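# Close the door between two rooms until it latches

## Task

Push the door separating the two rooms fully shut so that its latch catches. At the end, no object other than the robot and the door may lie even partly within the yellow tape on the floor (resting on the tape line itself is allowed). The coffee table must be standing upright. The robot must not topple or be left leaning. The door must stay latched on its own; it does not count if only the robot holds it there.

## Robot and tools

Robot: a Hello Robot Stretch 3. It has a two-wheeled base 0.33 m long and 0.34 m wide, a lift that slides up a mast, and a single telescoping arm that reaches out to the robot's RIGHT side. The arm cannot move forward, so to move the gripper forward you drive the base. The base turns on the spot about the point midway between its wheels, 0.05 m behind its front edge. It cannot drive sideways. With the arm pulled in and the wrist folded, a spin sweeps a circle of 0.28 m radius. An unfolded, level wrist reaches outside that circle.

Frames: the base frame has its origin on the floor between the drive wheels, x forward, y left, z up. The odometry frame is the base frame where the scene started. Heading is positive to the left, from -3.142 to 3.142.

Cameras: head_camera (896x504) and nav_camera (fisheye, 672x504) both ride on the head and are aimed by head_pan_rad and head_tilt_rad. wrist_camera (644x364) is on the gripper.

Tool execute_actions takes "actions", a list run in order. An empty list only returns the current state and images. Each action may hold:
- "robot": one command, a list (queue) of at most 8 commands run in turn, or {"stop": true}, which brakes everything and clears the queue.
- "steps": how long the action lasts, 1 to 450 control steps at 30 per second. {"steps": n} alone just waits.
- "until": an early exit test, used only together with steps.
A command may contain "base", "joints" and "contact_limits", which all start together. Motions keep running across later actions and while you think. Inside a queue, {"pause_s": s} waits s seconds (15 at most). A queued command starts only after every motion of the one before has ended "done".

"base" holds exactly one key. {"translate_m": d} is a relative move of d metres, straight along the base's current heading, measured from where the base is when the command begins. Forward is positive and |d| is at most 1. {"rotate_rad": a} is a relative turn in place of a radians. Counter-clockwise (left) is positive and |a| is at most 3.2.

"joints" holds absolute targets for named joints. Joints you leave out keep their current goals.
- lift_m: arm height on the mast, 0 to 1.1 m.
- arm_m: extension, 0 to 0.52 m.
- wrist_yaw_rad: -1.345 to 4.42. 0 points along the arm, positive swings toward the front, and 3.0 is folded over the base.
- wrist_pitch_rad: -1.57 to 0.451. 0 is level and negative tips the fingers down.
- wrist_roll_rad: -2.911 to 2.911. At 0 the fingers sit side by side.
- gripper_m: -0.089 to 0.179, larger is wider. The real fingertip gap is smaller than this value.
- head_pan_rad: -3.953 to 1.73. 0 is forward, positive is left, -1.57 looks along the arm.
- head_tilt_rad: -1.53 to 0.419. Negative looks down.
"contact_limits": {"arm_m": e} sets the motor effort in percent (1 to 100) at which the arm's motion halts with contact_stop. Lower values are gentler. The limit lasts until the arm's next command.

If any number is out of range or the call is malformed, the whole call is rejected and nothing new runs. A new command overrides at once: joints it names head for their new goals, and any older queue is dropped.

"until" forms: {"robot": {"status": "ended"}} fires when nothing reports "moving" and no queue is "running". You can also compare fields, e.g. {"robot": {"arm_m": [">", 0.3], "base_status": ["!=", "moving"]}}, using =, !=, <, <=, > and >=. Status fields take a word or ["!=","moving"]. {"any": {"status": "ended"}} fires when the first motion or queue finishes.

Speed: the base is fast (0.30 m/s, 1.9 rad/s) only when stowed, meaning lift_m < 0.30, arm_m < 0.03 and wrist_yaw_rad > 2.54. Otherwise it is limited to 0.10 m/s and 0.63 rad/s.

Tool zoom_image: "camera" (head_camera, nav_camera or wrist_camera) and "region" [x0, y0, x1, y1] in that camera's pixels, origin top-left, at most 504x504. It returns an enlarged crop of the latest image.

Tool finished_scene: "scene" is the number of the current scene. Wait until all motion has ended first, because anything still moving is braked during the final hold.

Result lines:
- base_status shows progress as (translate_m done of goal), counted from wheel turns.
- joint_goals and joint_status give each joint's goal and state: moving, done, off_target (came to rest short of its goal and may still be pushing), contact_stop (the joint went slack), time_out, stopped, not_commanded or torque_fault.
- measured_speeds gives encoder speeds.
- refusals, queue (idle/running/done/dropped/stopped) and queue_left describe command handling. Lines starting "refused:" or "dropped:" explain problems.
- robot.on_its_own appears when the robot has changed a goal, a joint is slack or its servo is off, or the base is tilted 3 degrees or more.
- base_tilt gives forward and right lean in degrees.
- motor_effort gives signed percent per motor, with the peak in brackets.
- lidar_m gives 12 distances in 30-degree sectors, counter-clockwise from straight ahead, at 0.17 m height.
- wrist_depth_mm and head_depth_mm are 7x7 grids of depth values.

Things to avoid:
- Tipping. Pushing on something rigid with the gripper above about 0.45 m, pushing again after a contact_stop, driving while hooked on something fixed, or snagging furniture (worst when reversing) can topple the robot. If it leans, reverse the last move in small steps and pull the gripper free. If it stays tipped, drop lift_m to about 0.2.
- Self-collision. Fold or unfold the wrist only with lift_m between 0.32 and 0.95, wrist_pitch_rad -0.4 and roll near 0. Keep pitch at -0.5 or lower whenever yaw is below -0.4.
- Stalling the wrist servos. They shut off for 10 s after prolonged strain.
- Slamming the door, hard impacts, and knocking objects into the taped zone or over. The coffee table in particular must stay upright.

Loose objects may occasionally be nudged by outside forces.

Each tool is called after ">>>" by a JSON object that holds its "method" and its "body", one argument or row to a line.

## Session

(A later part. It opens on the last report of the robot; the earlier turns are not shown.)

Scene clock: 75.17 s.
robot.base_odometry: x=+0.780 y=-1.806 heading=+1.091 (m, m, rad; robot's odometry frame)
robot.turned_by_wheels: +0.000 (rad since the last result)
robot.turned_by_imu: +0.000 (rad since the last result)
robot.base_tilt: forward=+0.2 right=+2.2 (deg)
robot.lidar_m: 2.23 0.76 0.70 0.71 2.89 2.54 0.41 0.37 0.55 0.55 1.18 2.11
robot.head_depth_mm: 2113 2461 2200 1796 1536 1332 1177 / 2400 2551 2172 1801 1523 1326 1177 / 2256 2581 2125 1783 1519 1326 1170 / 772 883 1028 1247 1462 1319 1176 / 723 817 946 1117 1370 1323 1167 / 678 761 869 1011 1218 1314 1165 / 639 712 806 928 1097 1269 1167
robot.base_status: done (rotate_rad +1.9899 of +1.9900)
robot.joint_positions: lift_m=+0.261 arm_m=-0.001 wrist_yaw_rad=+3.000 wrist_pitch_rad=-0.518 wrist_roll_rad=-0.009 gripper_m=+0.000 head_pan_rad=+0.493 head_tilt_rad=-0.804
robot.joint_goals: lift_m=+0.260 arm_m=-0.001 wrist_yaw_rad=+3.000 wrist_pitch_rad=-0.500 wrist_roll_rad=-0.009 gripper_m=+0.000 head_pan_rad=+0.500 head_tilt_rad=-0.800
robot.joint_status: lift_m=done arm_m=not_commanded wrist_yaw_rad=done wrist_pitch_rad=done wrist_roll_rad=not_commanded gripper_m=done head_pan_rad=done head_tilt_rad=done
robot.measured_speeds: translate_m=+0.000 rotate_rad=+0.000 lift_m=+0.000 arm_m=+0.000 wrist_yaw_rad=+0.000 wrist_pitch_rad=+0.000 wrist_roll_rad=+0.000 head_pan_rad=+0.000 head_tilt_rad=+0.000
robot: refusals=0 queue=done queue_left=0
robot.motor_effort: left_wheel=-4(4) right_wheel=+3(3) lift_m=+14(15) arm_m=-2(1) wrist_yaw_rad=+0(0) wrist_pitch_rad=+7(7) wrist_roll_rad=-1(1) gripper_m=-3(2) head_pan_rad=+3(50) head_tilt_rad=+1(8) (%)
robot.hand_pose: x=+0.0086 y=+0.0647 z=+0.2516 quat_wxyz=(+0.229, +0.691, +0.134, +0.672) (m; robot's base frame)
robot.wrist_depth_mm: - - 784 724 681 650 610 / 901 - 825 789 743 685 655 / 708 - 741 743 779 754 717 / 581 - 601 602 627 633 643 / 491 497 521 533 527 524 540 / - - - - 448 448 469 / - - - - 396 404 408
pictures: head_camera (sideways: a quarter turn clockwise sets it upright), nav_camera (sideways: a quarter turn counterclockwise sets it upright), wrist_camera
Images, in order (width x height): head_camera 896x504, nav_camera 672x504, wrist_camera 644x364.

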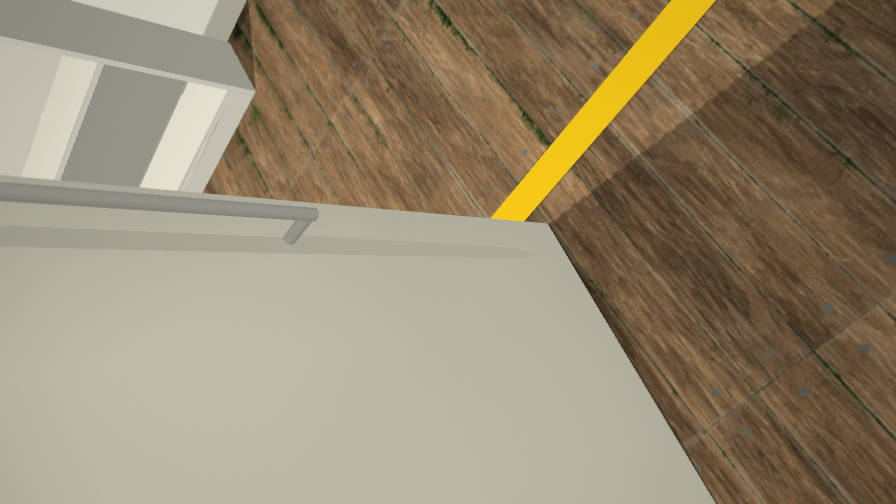

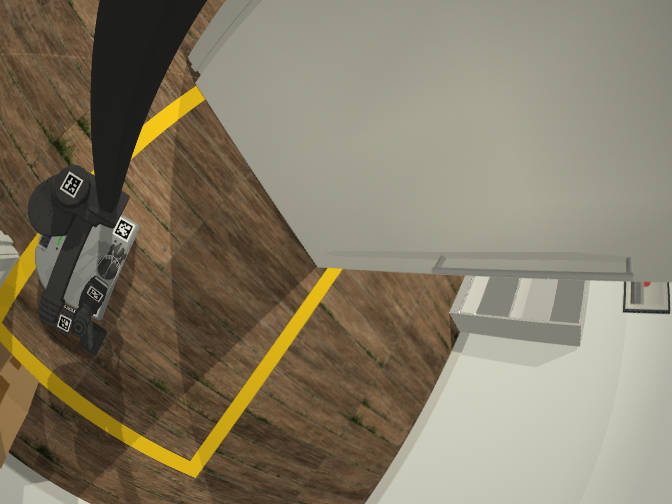

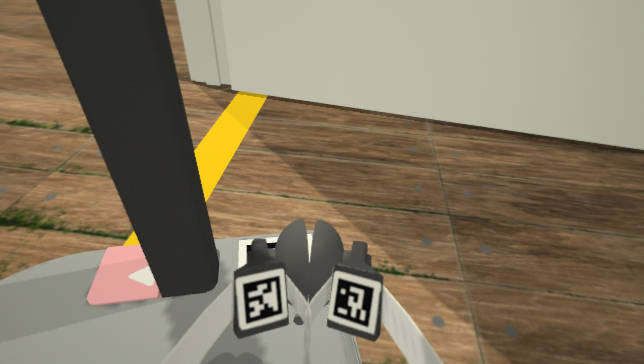

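>>> {"method": "execute_actions", "body": {
  "actions": [
    {"robot":[{"base":{"translate_m":1.0}},{"base":{"translate_m":0.35}},{"base":{"rotate_rad":1.89},"joints":{"head_pan_rad":0.35,"head_tilt_rad":-0.8}}],"steps":450,"until":{"robot":{"status":"ended"}}}
  ]
}}

Scene clock: 87.90 s.
robot.base_odometry: x=+1.403 y=-0.608 heading=+2.981 (m, m, rad; robot's odometry frame)
robot.turned_by_wheels: +1.890 (rad since the last result)
robot.turned_by_imu: +1.902 (rad since the last result)
robot.base_tilt: forward=+0.3 right=+2.0 (deg)
robot.lidar_m: 2.09 0.64 1.76 1.58 1.41 1.39 1.21 0.94 0.93 0.99 1.04 2.37
robot.head_depth_mm: 2082 2485 2208 1804 1536 1327 1175 / 1946 2269 2186 1809 1535 1334 1173 / 1818 2093 2188 1800 1517 1327 1176 / 1719 1954 2129 1798 1526 1324 1169 / 1565 751 804 937 1194 1297 1168 / 552 656 839 1231 1493 1321 1166 / 700 912 1985 1772 1507 1319 1161
robot.base_status: done (rotate_rad +1.8899 of +1.8900)
robot.joint_positions: lift_m=+0.261 arm_m=-0.001 wrist_yaw_rad=+3.000 wrist_pitch_rad=-0.518 wrist_roll_rad=-0.009 gripper_m=+0.000 head_pan_rad=+0.357 head_tilt_rad=-0.802
robot.joint_goals: lift_m=+0.260 arm_m=-0.001 wrist_yaw_rad=+3.000 wrist_pitch_rad=-0.500 wrist_roll_rad=-0.009 gripper_m=+0.000 head_pan_rad=+0.350 head_tilt_rad=-0.800
robot.joint_status: lift_m=done arm_m=not_commanded wrist_yaw_rad=done wrist_pitch_rad=done wrist_roll_rad=not_commanded gripper_m=done head_pan_rad=done head_tilt_rad=done
robot.measured_speeds: translate_m=+0.000 rotate_rad=+0.000 lift_m=+0.000 arm_m=+0.000 wrist_yaw_rad=+0.000 wrist_pitch_rad=+0.000 wrist_roll_rad=+0.000 head_pan_rad=+0.000 head_tilt_rad=+0.000
robot: refusals=0 queue=done queue_left=0
robot.motor_effort: left_wheel=-4(14) right_wheel=+3(8) lift_m=+15(15) arm_m=-2(2) wrist_yaw_rad=+0(1) wrist_pitch_rad=+7(7) wrist_roll_rad=-1(1) gripper_m=-2(3) head_pan_rad=-4(16) head_tilt_rad=+0(1) (%)
robot.hand_pose: x=+0.0086 y=+0.0647 z=+0.2516 quat_wxyz=(+0.229, +0.691, +0.134, +0.672) (m; robot's base frame)
robot.wrist_depth_mm: - - - - - - - / 892 - 933 988 976 - 922 / 699 - 725 759 786 779 699 / 586 - 621 603 616 628 592 / 492 500 523 539 526 525 541 / - - - - 451 459 467 / - - - - 395 396 404
pictures: head_camera (sideways: a quarter turn clockwise sets it upright), nav_camera (sideways: a quarter turn counterclockwise sets it upright), wrist_camera
Images, in order (width x height): head_camera 896x504, nav_camera 672x504, wrist_camera 644x364.

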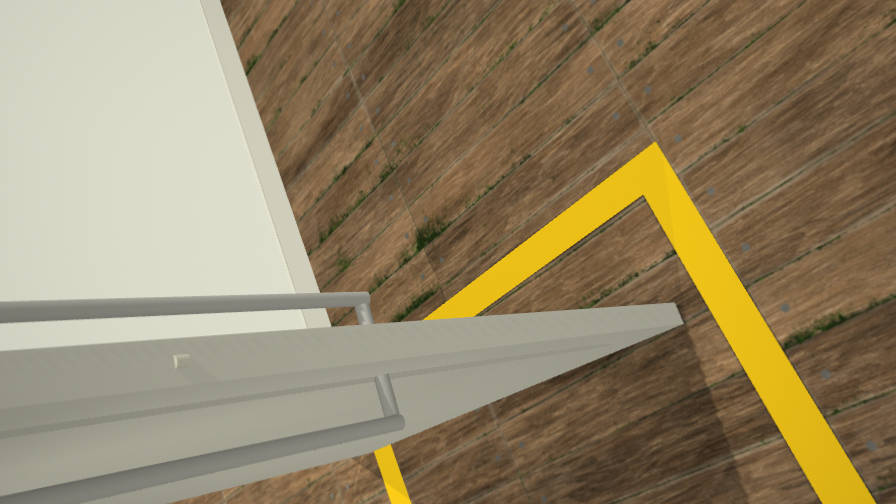

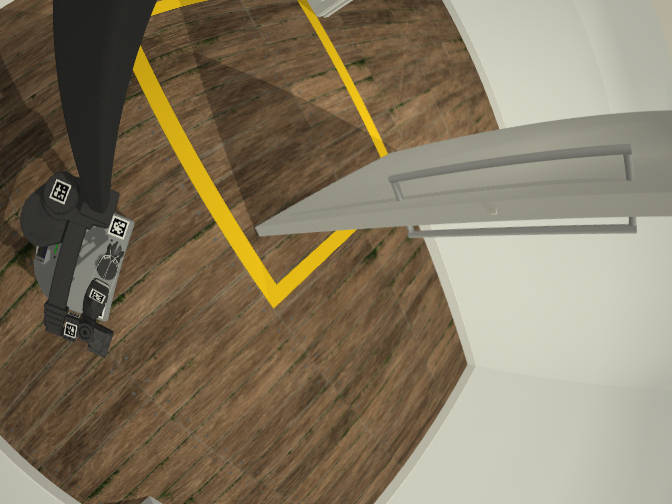

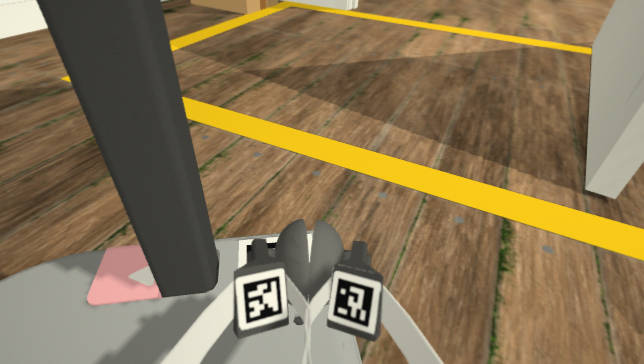

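>>> {"method": "execute_actions", "body": {
  "actions": [
    {"robot":[{"base":{"rotate_rad":-0.04}},{"base":{"translate_m":1.0}},{"base":{"rotate_rad":1.91},"joints":{"head_pan_rad":0.0,"head_tilt_rad":-0.85}}],"steps":450,"until":{"robot":{"status":"ended"}}}
  ]
}}

Scene clock: 101.37 s.
robot.base_odometry: x=+0.423 y=-0.409 heading=-1.432 (m, m, rad; robot's odometry frame)
robot.turned_by_wheels: +1.870 (rad since the last result)
robot.turned_by_imu: +1.881 (rad since the last result)
robot.base_tilt: forward=+0.4 right=+2.1 (deg)
robot.lidar_m: 0.58 0.56 2.26 1.60 1.16 1.40 1.66 1.54 1.56 1.14 1.05 0.81
robot.head_depth_mm: 650 769 942 1218 1462 1306 1168 / 613 718 866 1090 1405 1301 1164 / 581 672 801 993 1297 1300 1163 / 551 635 745 910 1158 1305 1159 / 524 598 696 836 1044 1271 1152 / 500 568 654 779 954 1225 1153 / 478 539 611 701 880 1268 1148
robot.base_status: done (rotate_rad +1.9099 of +1.9100)
robot.joint_positions: lift_m=+0.261 arm_m=-0.001 wrist_yaw_rad=+3.000 wrist_pitch_rad=-0.518 wrist_roll_rad=-0.009 gripper_m=+0.000 head_pan_rad=+0.007 head_tilt_rad=-0.840
robot.joint_goals: lift_m=+0.260 arm_m=-0.001 wrist_yaw_rad=+3.000 wrist_pitch_rad=-0.500 wrist_roll_rad=-0.009 gripper_m=+0.000 head_pan_rad=+0.000 head_tilt_rad=-0.850
robot.joint_status: lift_m=done arm_m=not_commanded wrist_yaw_rad=done wrist_pitch_rad=done wrist_roll_rad=not_commanded gripper_m=done head_pan_rad=done head_tilt_rad=done
robot.measured_speeds: translate_m=+0.000 rotate_rad=+0.000 lift_m=+0.000 arm_m=+0.000 wrist_yaw_rad=+0.000 wrist_pitch_rad=+0.000 wrist_roll_rad=+0.000 head_pan_rad=+0.000 head_tilt_rad=+0.000
robot: refusals=0 queue=done queue_left=0
robot.motor_effort: left_wheel=-5(14) right_wheel=+2(8) lift_m=+14(15) arm_m=-2(2) wrist_yaw_rad=+0(0) wrist_pitch_rad=+7(7) wrist_roll_rad=-1(1) gripper_m=-3(2) head_pan_rad=-4(31) head_tilt_rad=-3(9) (%)
robot.hand_pose: x=+0.0086 y=+0.0647 z=+0.2516 quat_wxyz=(+0.229, +0.691, +0.134, +0.672) (m; robot's base frame)
robot.wrist_depth_mm: - - - - - - - / 883 - 936 972 - - - / 706 - 736 748 769 786 754 / 580 - 614 613 619 626 528 / 494 501 531 539 523 529 519 / - - - - 450 455 463 / - - - - 389 395 402
pictures: head_camera (sideways: a quarter turn clockwise sets it upright), nav_camera (sideways: a quarter turn counterclockwise sets it upright), wrist_camera
Images, in order (width x height): head_camera 896x504, nav_camera 672x504, wrist_camera 644x364.

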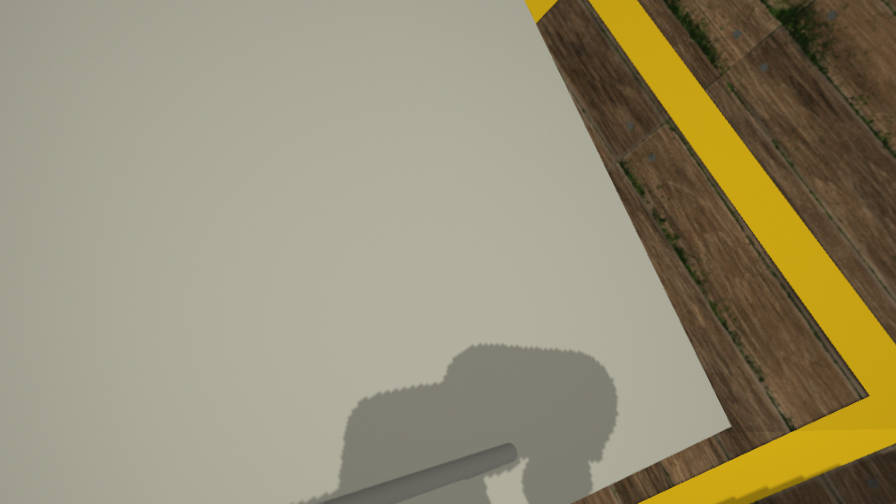

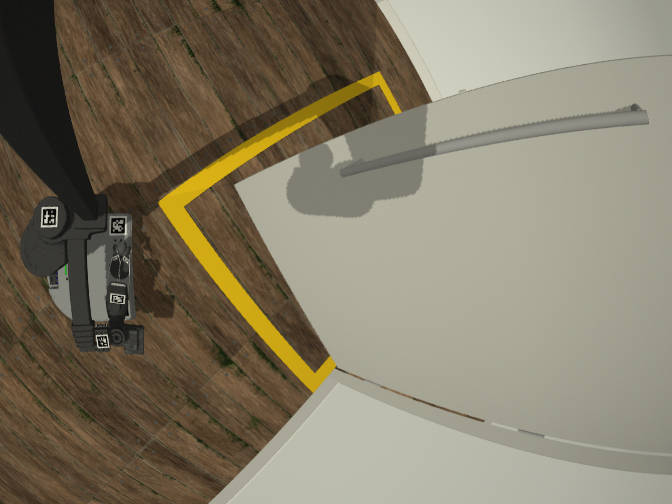

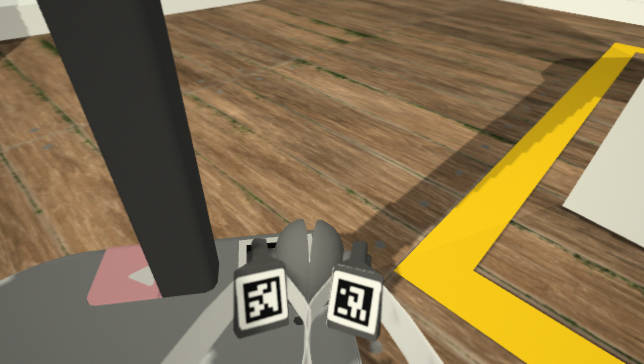

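>>> {"method": "execute_actions", "body": {
  "actions": [
    {"robot":[{"base":{"rotate_rad":-0.03}},{"base":{"translate_m":0.43}},{"joints":{"lift_m":0.32,"head_tilt_rad":-1.1,"head_pan_rad":0.2}},{"base":{"translate_m":0.10}}],"steps":450,"until":{"robot":{"status":"ended"}}}
  ]
}}

Scene clock: 112.33 s.
robot.base_odometry: x=+0.481 y=-0.936 heading=-1.462 (m, m, rad; robot's odometry frame)
robot.turned_by_wheels: -0.030 (rad since the last result)
robot.turned_by_imu: -0.026 (rad since the last result)
robot.base_tilt: forward=+0.5 right=+2.1 (deg)
robot.lidar_m: 0.20 0.19 0.21 0.30 1.81 1.56 1.92 1.95 1.22 0.79 0.59 0.26
robot.head_depth_mm: - - 307 412 715 1210 1128 / - - 302 392 655 1201 1145 / - - 296 373 604 1186 1148 / - - - 355 559 1174 - / - - - 339 522 1123 - / - - - 327 489 981 1148 / - - - 320 460 866 1133
robot.base_status: done (translate_m +0.1000 of +0.1000)
robot.joint_positions: lift_m=+0.319 arm_m=-0.001 wrist_yaw_rad=+3.000 wrist_pitch_rad=-0.518 wrist_roll_rad=-0.009 gripper_m=+0.000 head_pan_rad=+0.194 head_tilt_rad=-1.089
robot.joint_goals: lift_m=+0.320 arm_m=-0.001 wrist_yaw_rad=+3.000 wrist_pitch_rad=-0.500 wrist_roll_rad=-0.009 gripper_m=+0.000 head_pan_rad=+0.200 head_tilt_rad=-1.100
robot.joint_status: lift_m=done arm_m=not_commanded wrist_yaw_rad=done wrist_pitch_rad=done wrist_roll_rad=not_commanded gripper_m=done head_pan_rad=done head_tilt_rad=done
robot.measured_speeds: translate_m=+0.000 rotate_rad=+0.000 lift_m=+0.000 arm_m=+0.000 wrist_yaw_rad=+0.000 wrist_pitch_rad=+0.000 wrist_roll_rad=+0.000 head_pan_rad=+0.000 head_tilt_rad=+0.000
robot: refusals=0 queue=done queue_left=0
robot.motor_effort: left_wheel=-1(100) right_wheel=+1(5) lift_m=+57(61) arm_m=-2(2) wrist_yaw_rad=+0(1) wrist_pitch_rad=+7(7) wrist_roll_rad=-1(1) gripper_m=-2(2) head_pan_rad=+3(24) head_tilt_rad=-5(18) (%)
robot.hand_pose: x=+0.0086 y=+0.0647 z=+0.3101 quat_wxyz=(+0.229, +0.691, +0.134, +0.672) (m; robot's base frame)
robot.wrist_depth_mm: - - - 352 261 207 172 / - - - 380 277 219 179 / 812 - 848 416 294 229 186 / 657 - 691 461 315 242 195 / 574 570 588 478 341 253 203 / 495 504 - - 356 271 214 / - - - - 373 289 226
pictures: head_camera (sideways: a quarter turn clockwise sets it upright), nav_camera (sideways: a quarter turn counterclockwise sets it upright), wrist_camera
Images, in order (width x height): head_camera 896x504, nav_camera 672x504, wrist_camera 644x364.

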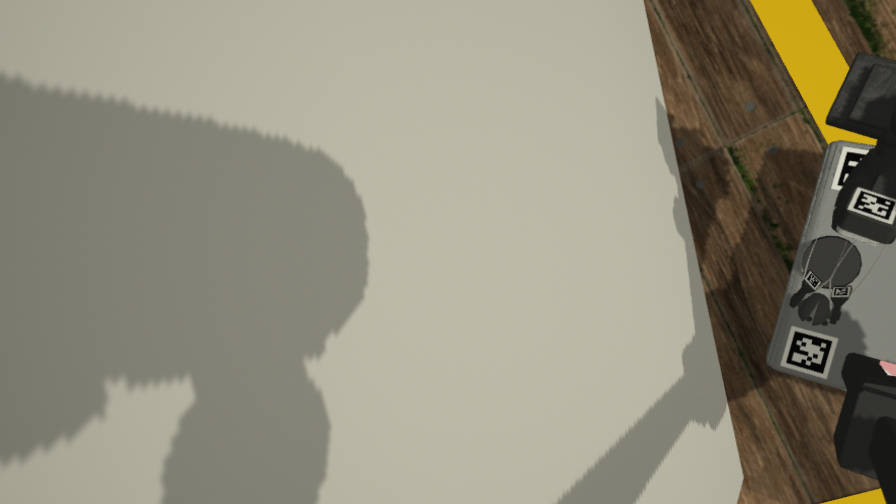

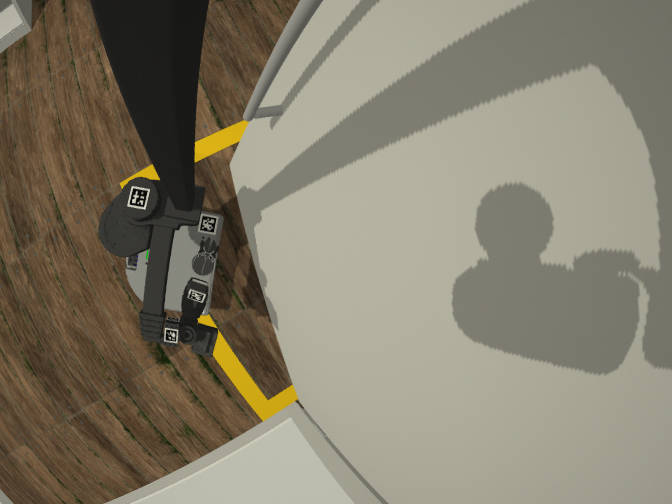

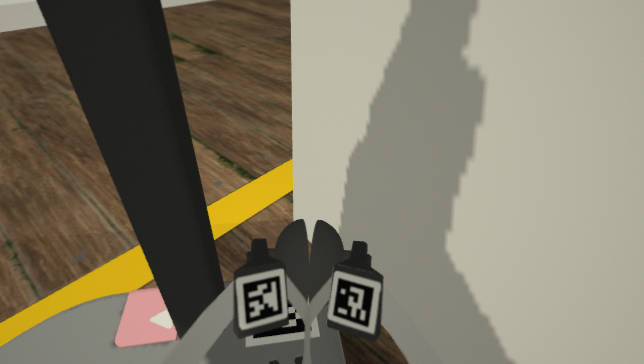

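>>> {"method": "execute_actions", "body": {
  "actions": [
    {"robot":[{"base":{"translate_m":0.30},"joints":{"head_tilt_rad":-1.2,"head_pan_rad":0.0}}],"steps":450,"until":{"robot":{"status":"ended"}}}
  ]
}}

Scene clock: 117.63 s.
robot.base_odometry: x=+0.513 y=-1.234 heading=-1.462 (m, m, rad; robot's odometry frame)
robot.turned_by_wheels: +0.000 (rad since the last result)
robot.turned_by_imu: +0.008 (rad since the last result)
robot.base_tilt: forward=+0.3 right=+2.2 (deg)
robot.lidar_m: - - 0.15 0.31 1.99 1.81 2.21 2.19 0.89 0.57 0.17 0.15
robot.head_depth_mm: - - - - 416 1190 1128 / - - - - 405 1201 - / - - - - 395 1195 - / - - - - 413 1155 - / - - - - 401 1029 - / - - - - 390 1176 - / - - - - 380 1178 1149
robot.base_status: done (translate_m +0.3000 of +0.3000)
robot.joint_positions: lift_m=+0.319 arm_m=-0.001 wrist_yaw_rad=+3.000 wrist_pitch_rad=-0.518 wrist_roll_rad=-0.009 gripper_m=+0.000 head_pan_rad=+0.005 head_tilt_rad=-1.187
robot.joint_goals: lift_m=+0.320 arm_m=-0.001 wrist_yaw_rad=+3.000 wrist_pitch_rad=-0.500 wrist_roll_rad=-0.009 gripper_m=+0.000 head_pan_rad=+0.000 head_tilt_rad=-1.200
robot.joint_status: lift_m=done arm_m=not_commanded wrist_yaw_rad=done wrist_pitch_rad=done wrist_roll_rad=not_commanded gripper_m=done head_pan_rad=done head_tilt_rad=done
robot.measured_speeds: translate_m=+0.000 rotate_rad=+0.000 lift_m=+0.000 arm_m=+0.000 wrist_yaw_rad=+0.000 wrist_pitch_rad=+0.000 wrist_roll_rad=+0.000 head_pan_rad=+0.000 head_tilt_rad=+0.000
robot: refusals=0 queue=done queue_left=0
robot.motor_effort: left_wheel=-1(100) right_wheel=+1(4) lift_m=+57(57) arm_m=-2(2) wrist_yaw_rad=+0(0) wrist_pitch_rad=+7(7) wrist_roll_rad=-1(1) gripper_m=-2(2) head_pan_rad=-3(26) head_tilt_rad=-5(13) (%)
robot.hand_pose: x=+0.0086 y=+0.0647 z=+0.3102 quat_wxyz=(+0.229, +0.691, +0.134, +0.672) (m; robot's base frame)
robot.wrist_depth_mm: - - - 404 218 149 114 / - - - 435 225 152 115 / 820 - 859 465 234 156 118 / 674 - 686 511 244 161 120 / 554 571 582 468 253 165 123 / 498 507 - - 249 170 125 / - - - - 249 176 128
pictures: head_camera (sideways: a quarter turn clockwise sets it upright), nav_camera (sideways: a quarter turn counterclockwise sets it upright), wrist_camera
Images, in order (width x height): head_camera 896x504, nav_camera 672x504, wrist_camera 644x364.

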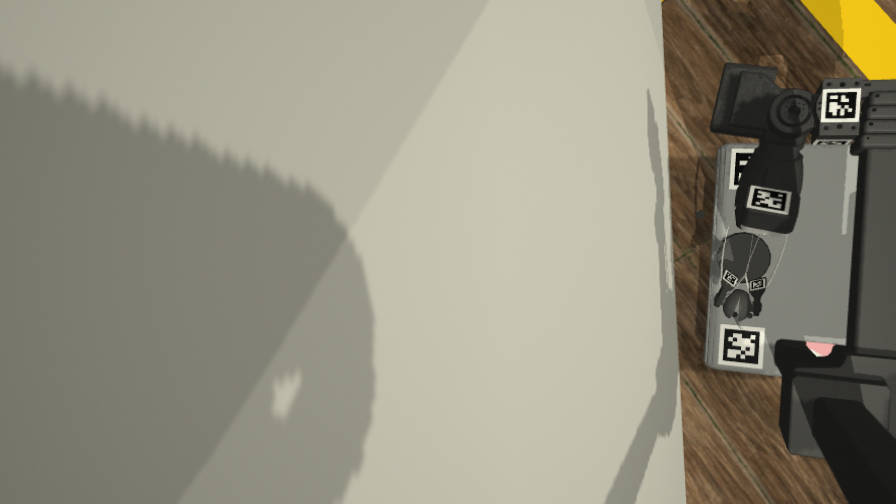

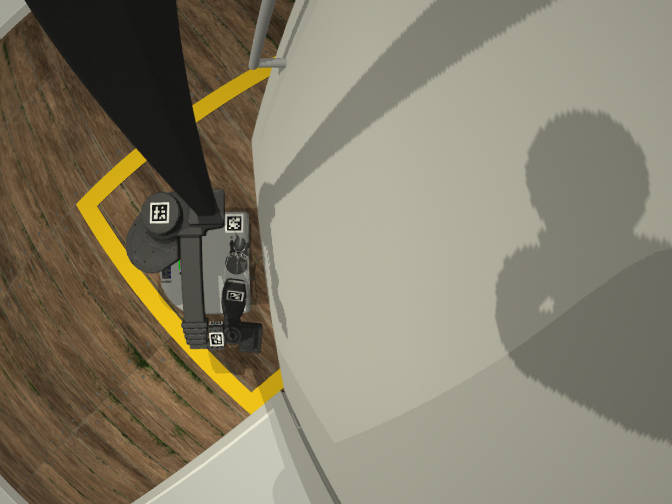

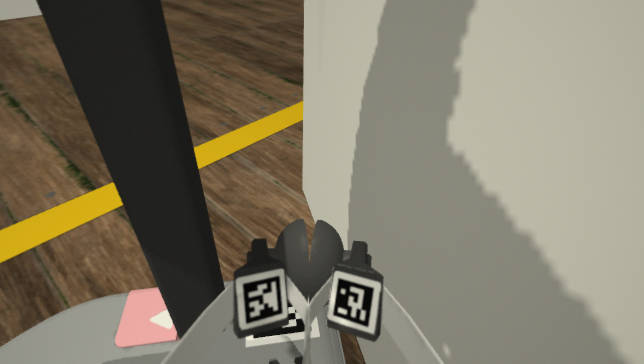

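>>> {"method": "execute_actions", "body": {
  "actions": [
    {"robot":[{"base":{"rotate_rad":-1.45},"joints":{"head_tilt_rad":-1.25,"head_pan_rad":1.2}},{"base":{"translate_m":-0.16}}],"steps":450,"until":{"robot":{"status":"ended"}}}
  ]
}}

Scene clock: 131.43 s.
robot.base_odometry: x=+0.669 y=-1.198 heading=-2.912 (m, m, rad; robot's odometry frame)
robot.turned_by_wheels: -1.450 (rad since the last result)
robot.turned_by_imu: -1.451 (rad since the last result)
robot.base_tilt: forward=+0.2 right=+2.2 (deg)
robot.lidar_m: 0.52 0.26 0.21 0.21 0.23 0.35 1.94 1.86 1.71 2.16 2.27 0.98
robot.head_depth_mm: - 308 415 692 1254 1200 1136 / - 305 398 647 1249 1203 1136 / - 301 382 607 1238 1201 1148 / - 295 368 571 1131 - - / - 290 354 541 899 - - / - - 342 513 - - 1120 / - - 331 455 - - 1137
robot.base_status: done (translate_m -0.1600 of -0.1600)
robot.joint_positions: lift_m=+0.319 arm_m=-0.001 wrist_yaw_rad=+3.000 wrist_pitch_rad=-0.518 wrist_roll_rad=-0.009 gripper_m=+0.000 head_pan_rad=+1.194 head_tilt_rad=-1.237
robot.joint_goals: lift_m=+0.320 arm_m=-0.001 wrist_yaw_rad=+3.000 wrist_pitch_rad=-0.500 wrist_roll_rad=-0.009 gripper_m=+0.000 head_pan_rad=+1.200 head_tilt_rad=-1.250
robot.joint_status: lift_m=done arm_m=not_commanded wrist_yaw_rad=done wrist_pitch_rad=done wrist_roll_rad=not_commanded gripper_m=done head_pan_rad=done head_tilt_rad=done
robot.measured_speeds: translate_m=+0.000 rotate_rad=+0.000 lift_m=+0.000 arm_m=+0.000 wrist_yaw_rad=+0.000 wrist_pitch_rad=+0.000 wrist_roll_rad=+0.000 head_pan_rad=+0.000 head_tilt_rad=+0.000
robot: refusals=0 queue=done queue_left=0
robot.motor_effort: left_wheel=+3(100) right_wheel=-1(6) lift_m=+57(57) arm_m=-2(2) wrist_yaw_rad=+0(0) wrist_pitch_rad=+7(7) wrist_roll_rad=-1(1) gripper_m=-3(3) head_pan_rad=+3(49) head_tilt_rad=-4(9) (%)
robot.hand_pose: x=+0.0086 y=+0.0647 z=+0.3102 quat_wxyz=(+0.229, +0.691, +0.134, +0.672) (m; robot's base frame)
robot.wrist_depth_mm: - - 234 234 236 237 239 / 254 - 257 256 258 257 261 / 280 - 281 286 285 289 289 / 313 - 317 319 322 322 321 / 356 357 359 357 364 363 369 / 415 405 - - 418 424 427 / - - - - 459 464 468
pictures: head_camera (sideways: a quarter turn clockwise sets it upright), nav_camera (sideways: a quarter turn counterclockwise sets it upright), wrist_camera
Images, in order (width x height): head_camera 896x504, nav_camera 672x504, wrist_camera 644x364.

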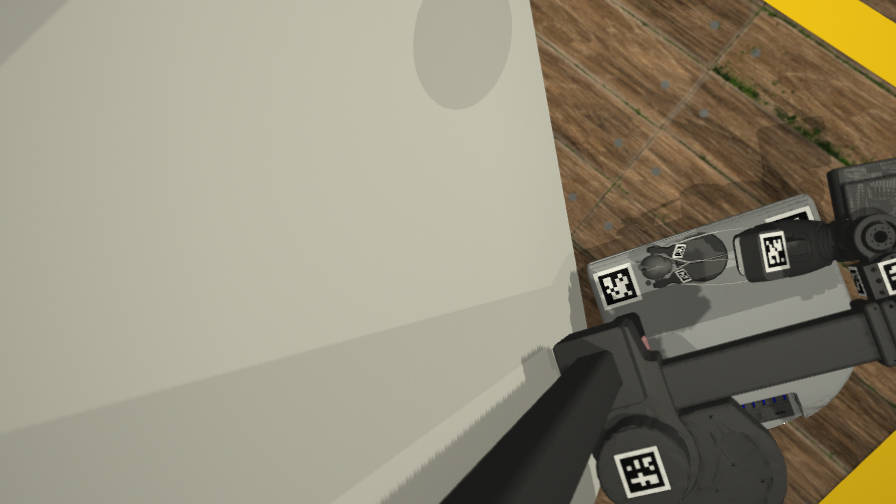

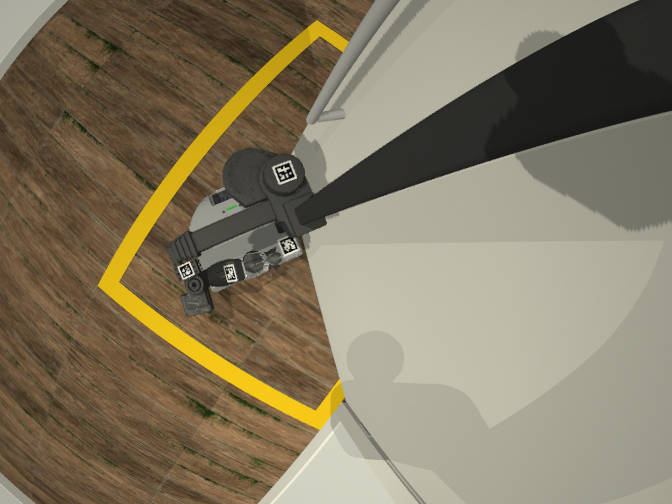

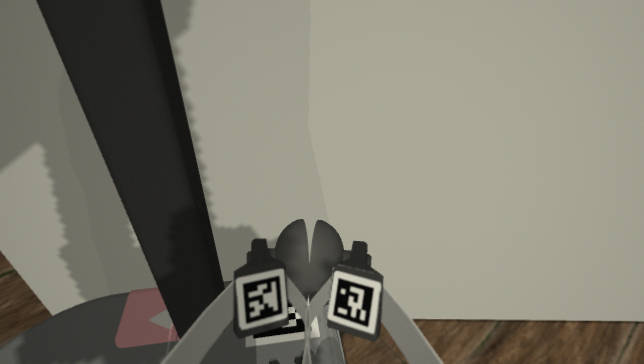

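>>> {"method": "execute_actions", "body": {
  "actions": [
    {"robot":[{"base":{"rotate_rad":0.70},"joints":{"head_tilt_rad":-1.25,"head_pan_rad":0.3}},{"base":{"translate_m":0.42}}],"steps":450,"until":{"robot":{"status":"ended"}}}
  ]
}}

Scene clock: 140.03 s.
robot.base_odometry: x=+0.418 y=-1.535 heading=-2.212 (m, m, rad; robot's odometry frame)
robot.turned_by_wheels: +0.700 (rad since the last result)
robot.turned_by_imu: +0.713 (rad since the last result)
robot.base_tilt: forward=+0.4 right=+2.2 (deg)
robot.lidar_m: - 0.15 0.17 0.34 1.58 2.29 2.12 2.45 2.35 0.62 0.22 0.15
robot.head_depth_mm: - - - 306 480 1188 1142 / - - - 318 539 1211 1134 / - - - 329 612 1221 - / - - - 344 710 - - / - - - 356 843 - - / - - - 369 1042 1222 - / - - - 402 1239 1220 -
robot.base_status: done (translate_m +0.4200 of +0.4200)
robot.joint_positions: lift_m=+0.319 arm_m=-0.001 wrist_yaw_rad=+3.000 wrist_pitch_rad=-0.518 wrist_roll_rad=-0.009 gripper_m=+0.000 head_pan_rad=+0.305 head_tilt_rad=-1.237
robot.joint_goals: lift_m=+0.320 arm_m=-0.001 wrist_yaw_rad=+3.000 wrist_pitch_rad=-0.500 wrist_roll_rad=-0.009 gripper_m=+0.000 head_pan_rad=+0.300 head_tilt_rad=-1.250
robot.joint_status: lift_m=done arm_m=not_commanded wrist_yaw_rad=done wrist_pitch_rad=done wrist_roll_rad=not_commanded gripper_m=done head_pan_rad=done head_tilt_rad=done
robot.measured_speeds: translate_m=+0.000 rotate_rad=+0.000 lift_m=+0.000 arm_m=+0.000 wrist_yaw_rad=+0.000 wrist_pitch_rad=+0.000 wrist_roll_rad=+0.000 head_pan_rad=+0.000 head_tilt_rad=+0.000
robot: refusals=0 queue=done queue_left=0
robot.motor_effort: left_wheel=-2(100) right_wheel=+2(5) lift_m=+57(57) arm_m=-2(2) wrist_yaw_rad=+0(0) wrist_pitch_rad=+7(7) wrist_roll_rad=-1(1) gripper_m=-3(1) head_pan_rad=-3(52) head_tilt_rad=-5(3) (%)
robot.hand_pose: x=+0.0086 y=+0.0647 z=+0.3102 quat_wxyz=(+0.229, +0.691, +0.134, +0.672) (m; robot's base frame)
robot.wrist_depth_mm: - - - 431 247 173 134 / - - - 467 258 178 136 / 809 - 856 505 271 184 139 / 674 - 700 552 281 188 143 / 564 575 587 513 294 195 146 / 496 511 - - 293 203 150 / - - - - 296 209 154
pictures: head_camera (sideways: a quarter turn clockwise sets it upright), nav_camera (sideways: a quarter turn counterclockwise sets it upright), wrist_camera
Images, in order (width x height): head_camera 896x504, nav_camera 672x504, wrist_camera 644x364.

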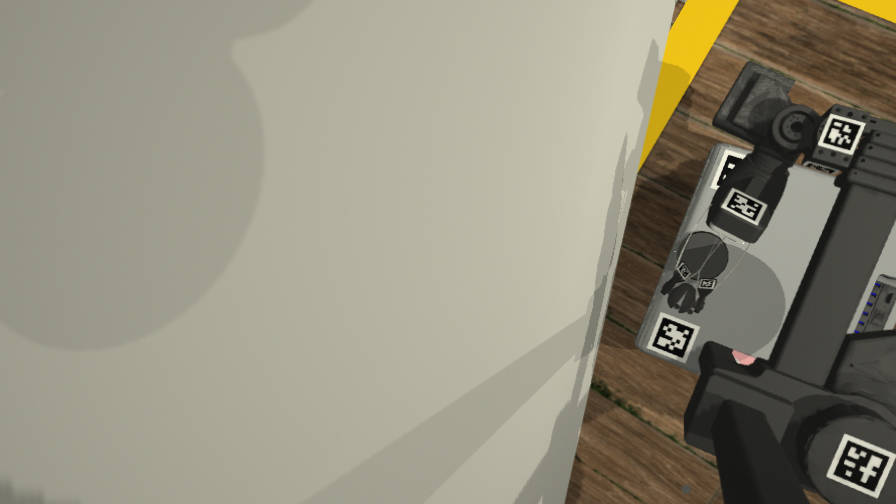

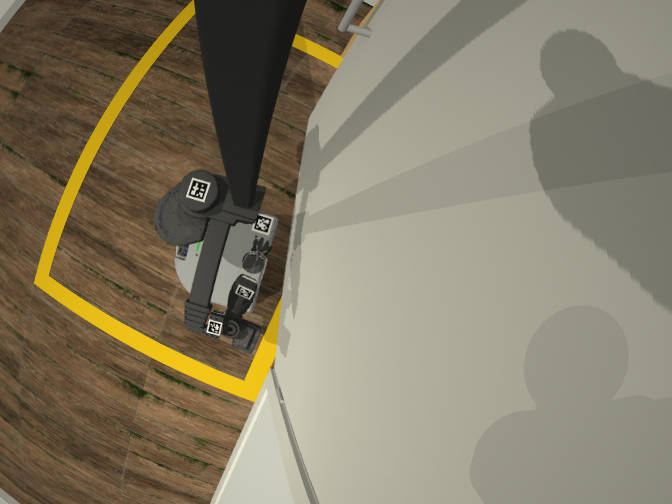

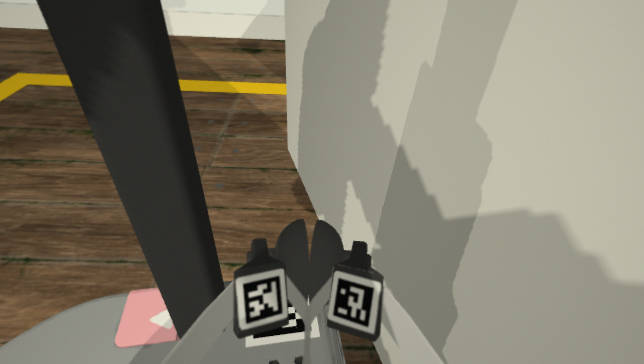

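>>> {"method": "execute_actions", "body": {
  "actions": [
    {"robot":[{"base":{"rotate_rad":-0.2},"joints":{"head_tilt_rad":-1.3,"head_pan_rad":0.0}},{"base":{"translate_m":0.12}}],"steps":450,"until":{"robot":{"status":"ended"}}}
  ]
}}

Scene clock: 145.97 s.
robot.base_odometry: x=+0.328 y=-1.615 heading=-2.412 (m, m, rad; robot's odometry frame)
robot.turned_by_wheels: -0.200 (rad since the last result)
robot.turned_by_imu: -0.182 (rad since the last result)
robot.base_tilt: forward=+0.4 right=+2.0 (deg)
robot.lidar_m: - 0.15 0.16 0.39 1.48 2.00 2.39 2.23 2.43 0.58 0.19 0.15
robot.head_depth_mm: - - - 352 990 1205 1146 / - - - 351 990 - 1140 / - - - 369 988 - 1135 / - - - 368 985 - - / - - - 368 875 - - / - - - 367 974 1222 - / - - - 367 969 1215 -
robot.base_status: done (translate_m +0.1200 of +0.1200)
robot.joint_positions: lift_m=+0.319 arm_m=-0.001 wrist_yaw_rad=+3.000 wrist_pitch_rad=-0.518 wrist_roll_rad=-0.009 gripper_m=+0.000 head_pan_rad=+0.004 head_tilt_rad=-1.287
robot.joint_goals: lift_m=+0.320 arm_m=-0.001 wrist_yaw_rad=+3.000 wrist_pitch_rad=-0.500 wrist_roll_rad=-0.009 gripper_m=+0.000 head_pan_rad=+0.000 head_tilt_rad=-1.300
robot.joint_status: lift_m=done arm_m=not_commanded wrist_yaw_rad=done wrist_pitch_rad=done wrist_roll_rad=not_commanded gripper_m=done head_pan_rad=done head_tilt_rad=done
robot.measured_speeds: translate_m=+0.000 rotate_rad=+0.000 lift_m=+0.000 arm_m=+0.000 wrist_yaw_rad=+0.000 wrist_pitch_rad=+0.000 wrist_roll_rad=+0.000 head_pan_rad=+0.000 head_tilt_rad=+0.000
robot: refusals=0 queue=done queue_left=0
robot.motor_effort: left_wheel=-1(100) right_wheel=+1(8) lift_m=+56(57) arm_m=-2(2) wrist_yaw_rad=+0(0) wrist_pitch_rad=+7(7) wrist_roll_rad=-1(1) gripper_m=-3(2) head_pan_rad=-2(31) head_tilt_rad=-5(10) (%)
robot.hand_pose: x=+0.0086 y=+0.0647 z=+0.3103 quat_wxyz=(+0.229, +0.691, +0.133, +0.672) (m; robot's base frame)
robot.wrist_depth_mm: - - 946 528 259 171 129 / - - - 559 268 175 130 / 819 - 844 600 274 179 133 / 670 - 683 659 285 183 135 / 578 569 585 569 296 187 138 / 500 513 - - 286 192 140 / - - - - 289 197 142
pictures: head_camera (sideways: a quarter turn clockwise sets it upright), nav_camera (sideways: a quarter turn counterclockwise sets it upright), wrist_camera
Images, in order (width x height): head_camera 896x504, nav_camera 672x504, wrist_camera 644x364.

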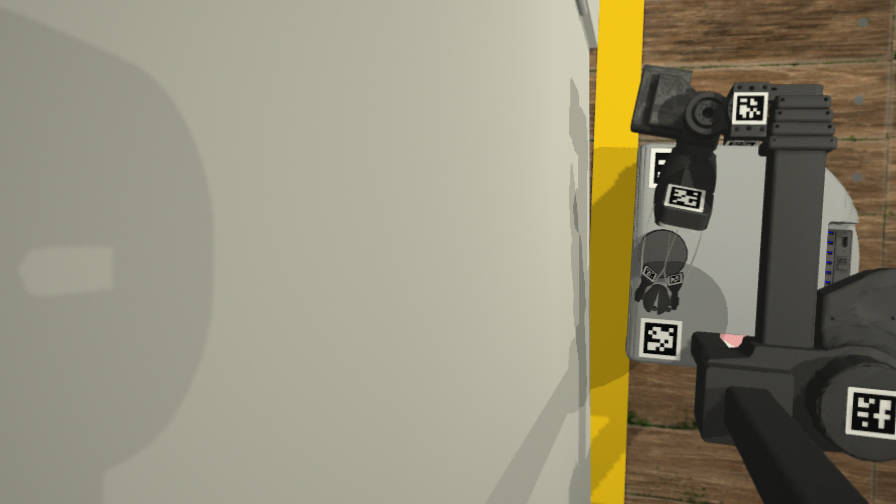

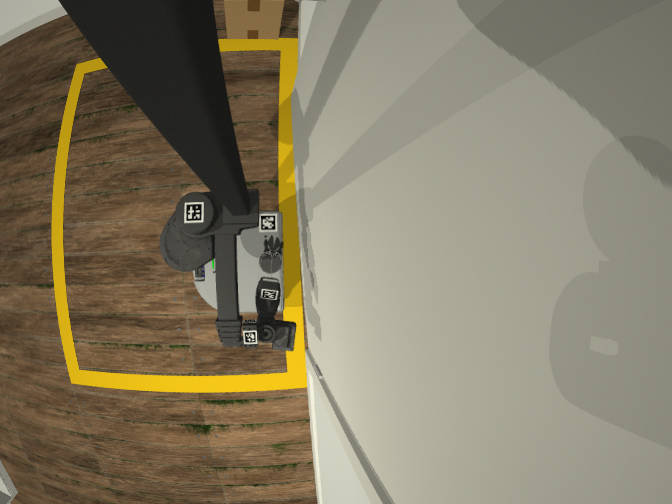

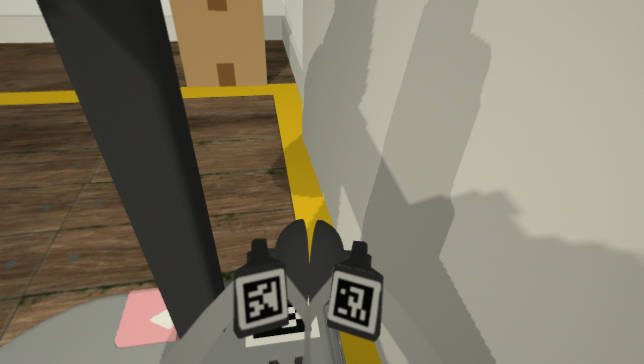

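>>> {"method": "execute_actions", "body": {
  "actions": [
    {"robot":[{"base":{"rotate_rad":-0.07}},{"base":{"translate_m":0.09}}],"steps":300,"until":{"robot":{"status":"ended"}}}
  ]
}}

Scene clock: 151.30 s.
robot.base_odometry: x=+0.257 y=-1.670 heading=-2.481 (m, m, rad; robot's odometry frame)
robot.turned_by_wheels: -0.069 (rad since the last result)
robot.turned_by_imu: -0.014 (rad since the last result)
robot.base_tilt: forward=+0.3 right=+2.2 (deg)
robot.lidar_m: - - 0.15 0.19 1.02 1.98 2.47 2.30 2.44 0.25 0.15 -
robot.head_depth_mm: - - - - 506 1203 1149 / - - - - 533 - 1139 / - - - - 566 - 1135 / - - - - 590 - - / - - - - 503 - - / - - - - 679 1219 - / - - - - 700 1210 1137
robot.base_status: off_target (translate_m +0.0899 of +0.0900)
robot.joint_positions: lift_m=+0.319 arm_m=-0.001 wrist_yaw_rad=+3.000 wrist_pitch_rad=-0.516 wrist_roll_rad=-0.009 gripper_m=+0.000 head_pan_rad=+0.003 head_tilt_rad=-1.289
robot.joint_goals: lift_m=+0.320 arm_m=-0.001 wrist_yaw_rad=+3.000 wrist_pitch_rad=-0.500 wrist_roll_rad=-0.009 gripper_m=+0.000 head_pan_rad=+0.000 head_tilt_rad=-1.300
robot.joint_status: lift_m=done arm_m=not_commanded wrist_yaw_rad=done wrist_pitch_rad=done wrist_roll_rad=not_commanded gripper_m=done head_pan_rad=done head_tilt_rad=done
robot.measured_speeds: translate_m=+0.000 rotate_rad=+0.000 lift_m=+0.000 arm_m=+0.000 wrist_yaw_rad=+0.000 wrist_pitch_rad=+0.000 wrist_roll_rad=+0.000 head_pan_rad=+0.000 head_tilt_rad=+0.000
robot: refusals=0 queue=done queue_left=0
robot.on_its_own: left_wheel is at rest, and its effort (+43) is outside its rest range (-18 to +18)
robot.motor_effort: left_wheel=+43(100) right_wheel=+0(6) lift_m=+54(56) arm_m=-2(2) wrist_yaw_rad=+1(0) wrist_pitch_rad=+6(6) wrist_roll_rad=-1(1) gripper_m=-3(2) head_pan_rad=-1(3) head_tilt_rad=-4(4) (%)
robot.hand_pose: x=+0.0086 y=+0.0650 z=+0.3107 quat_wxyz=(+0.228, +0.691, +0.133, +0.673) (m; robot's base frame)
robot.wrist_depth_mm: - - 954 286 132 86 64 / - - - 304 136 88 65 / 831 - 870 323 140 89 66 / 676 - 688 345 145 91 67 / 572 571 591 304 149 93 67 / 493 507 - - 142 94 68 / - - - - 144 97 70
pictures: head_camera (sideways: a quarter turn clockwise sets it upright), nav_camera (sideways: a quarter turn counterclockwise sets it upright), wrist_camera
Images, in order (width x height): head_camera 896x504, nav_camera 672x504, wrist_camera 644x364.

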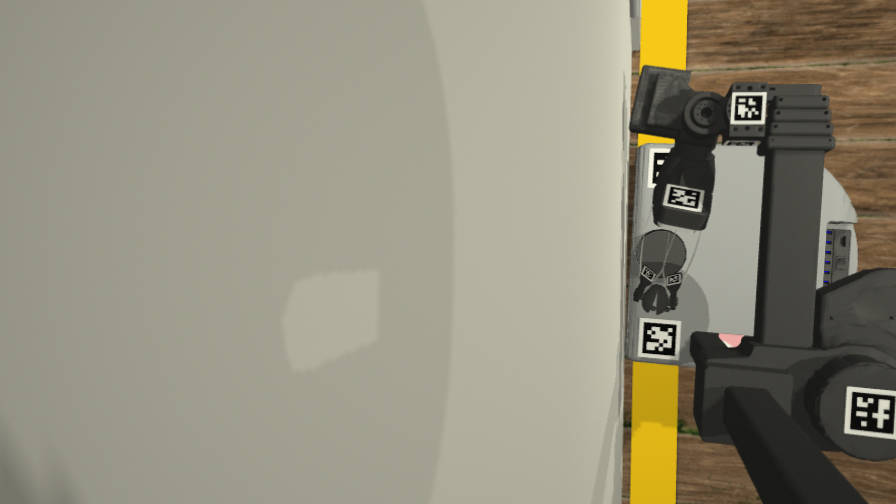

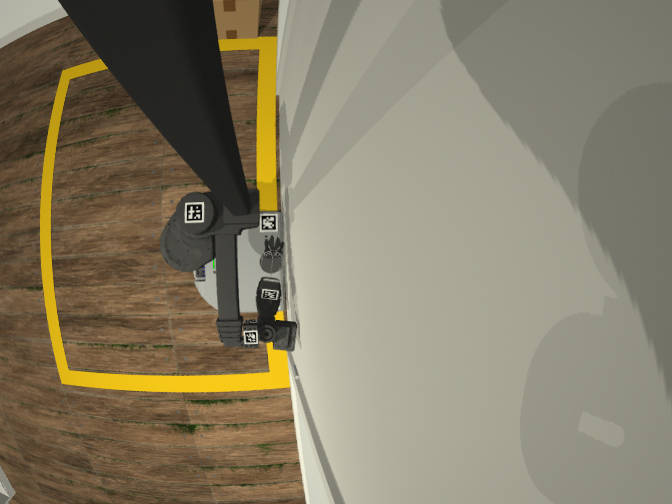

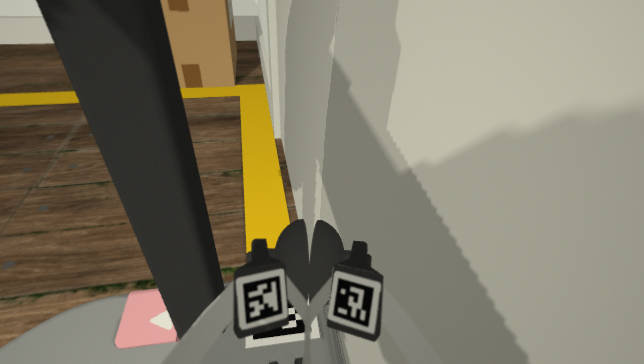

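Pushed to the stop. Back off and verify.

>>> {"method": "execute_actions", "body": {
  "actions": [
    {"robot":[{"base":{"translate_m":-0.25},"joints":{"head_tilt_rad":-1.0,"head_pan_rad":0.6}}],"steps":300,"until":{"robot":{"status":"ended"}}}
  ]
}}

Scene clock: 155.40 s.
robot.base_odometry: x=+0.455 y=-1.517 heading=-2.482 (m, m, rad; robot's odometry frame)
robot.turned_by_wheels: -0.001 (rad since the last result)
robot.turned_by_imu: -0.002 (rad since the last result)
robot.base_tilt: forward=+0.2 right=+2.1 (deg)
robot.lidar_m: 0.31 0.31 0.42 0.98 1.47 1.97 2.22 2.07 2.44 1.38 0.45 0.32
robot.head_depth_mm: - 307 360 434 546 742 1095 / 293 329 391 481 623 887 1130 / 305 355 428 538 725 1107 1132 / 326 386 473 611 864 1216 1132 / 352 422 529 708 1066 1234 1155 / 382 466 598 842 1303 1229 1144 / 417 520 692 1034 1356 1231 1135
robot.base_status: done (translate_m -0.2500 of -0.2500)
robot.joint_positions: lift_m=+0.319 arm_m=-0.001 wrist_yaw_rad=+3.000 wrist_pitch_rad=-0.516 wrist_roll_rad=-0.009 gripper_m=+0.000 head_pan_rad=+0.593 head_tilt_rad=-1.001
robot.joint_goals: lift_m=+0.320 arm_m=-0.001 wrist_yaw_rad=+3.000 wrist_pitch_rad=-0.500 wrist_roll_rad=-0.009 gripper_m=+0.000 head_pan_rad=+0.600 head_tilt_rad=-1.000
robot.joint_status: lift_m=done arm_m=not_commanded wrist_yaw_rad=done wrist_pitch_rad=done wrist_roll_rad=not_commanded gripper_m=done head_pan_rad=done head_tilt_rad=done
robot.measured_speeds: translate_m=+0.000 rotate_rad=+0.000 lift_m=+0.000 arm_m=+0.000 wrist_yaw_rad=+0.000 wrist_pitch_rad=+0.000 wrist_roll_rad=+0.000 head_pan_rad=+0.000 head_tilt_rad=+0.000
robot: refusals=0 queue=done queue_left=0
robot.motor_effort: left_wheel=-1(44) right_wheel=+1(2) lift_m=+55(54) arm_m=-2(2) wrist_yaw_rad=+0(1) wrist_pitch_rad=+6(6) wrist_roll_rad=-1(1) gripper_m=-2(3) head_pan_rad=+5(41) head_tilt_rad=+0(15) (%)
robot.hand_pose: x=+0.0086 y=+0.0650 z=+0.3107 quat_wxyz=(+0.228, +0.691, +0.133, +0.673) (m; robot's base frame)
robot.wrist_depth_mm: - - - 981 660 424 316 / - - - - 662 435 322 / 824 - 841 875 704 443 324 / 666 - 707 712 673 447 330 / 567 576 585 612 597 462 334 / 492 516 - - 517 475 339 / - - - - 457 450 343
pictures: head_camera (sideways: a quarter turn clockwise sets it upright), nav_camera (sideways: a quarter turn counterclockwise sets it upright), wrist_camera
Images, in order (width x height): head_camera 896x504, nav_camera 672x504, wrist_camera 644x364.

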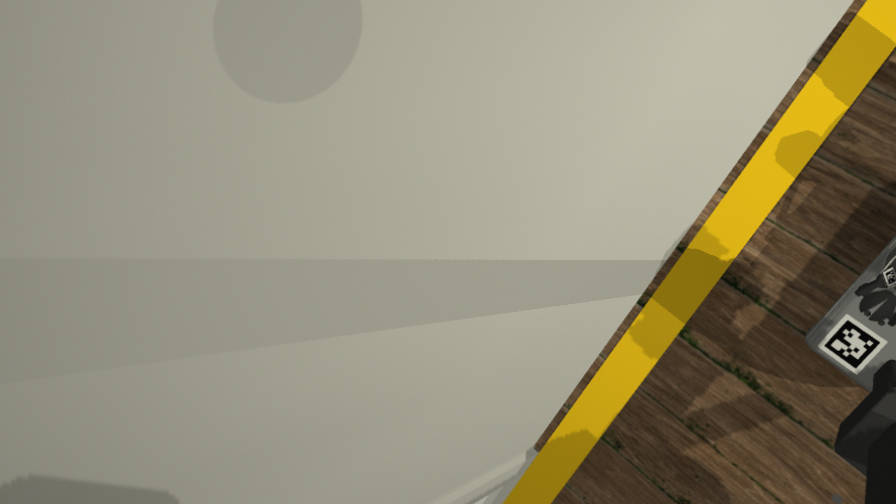

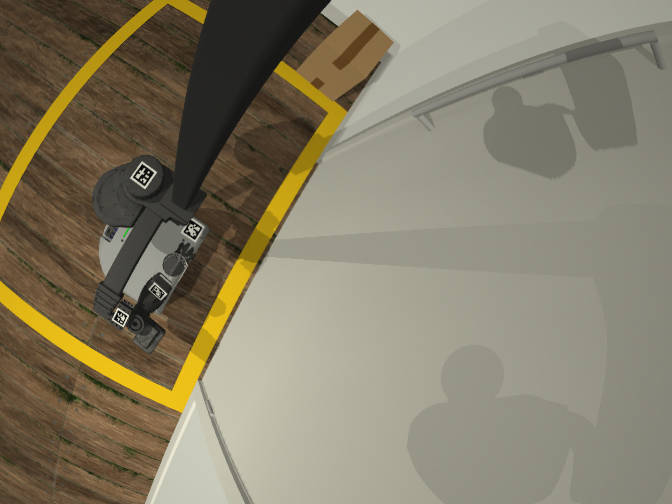

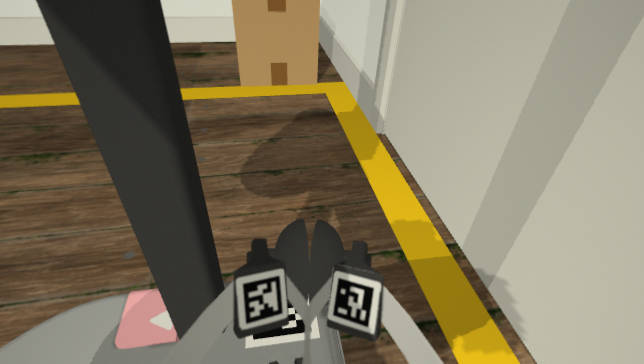

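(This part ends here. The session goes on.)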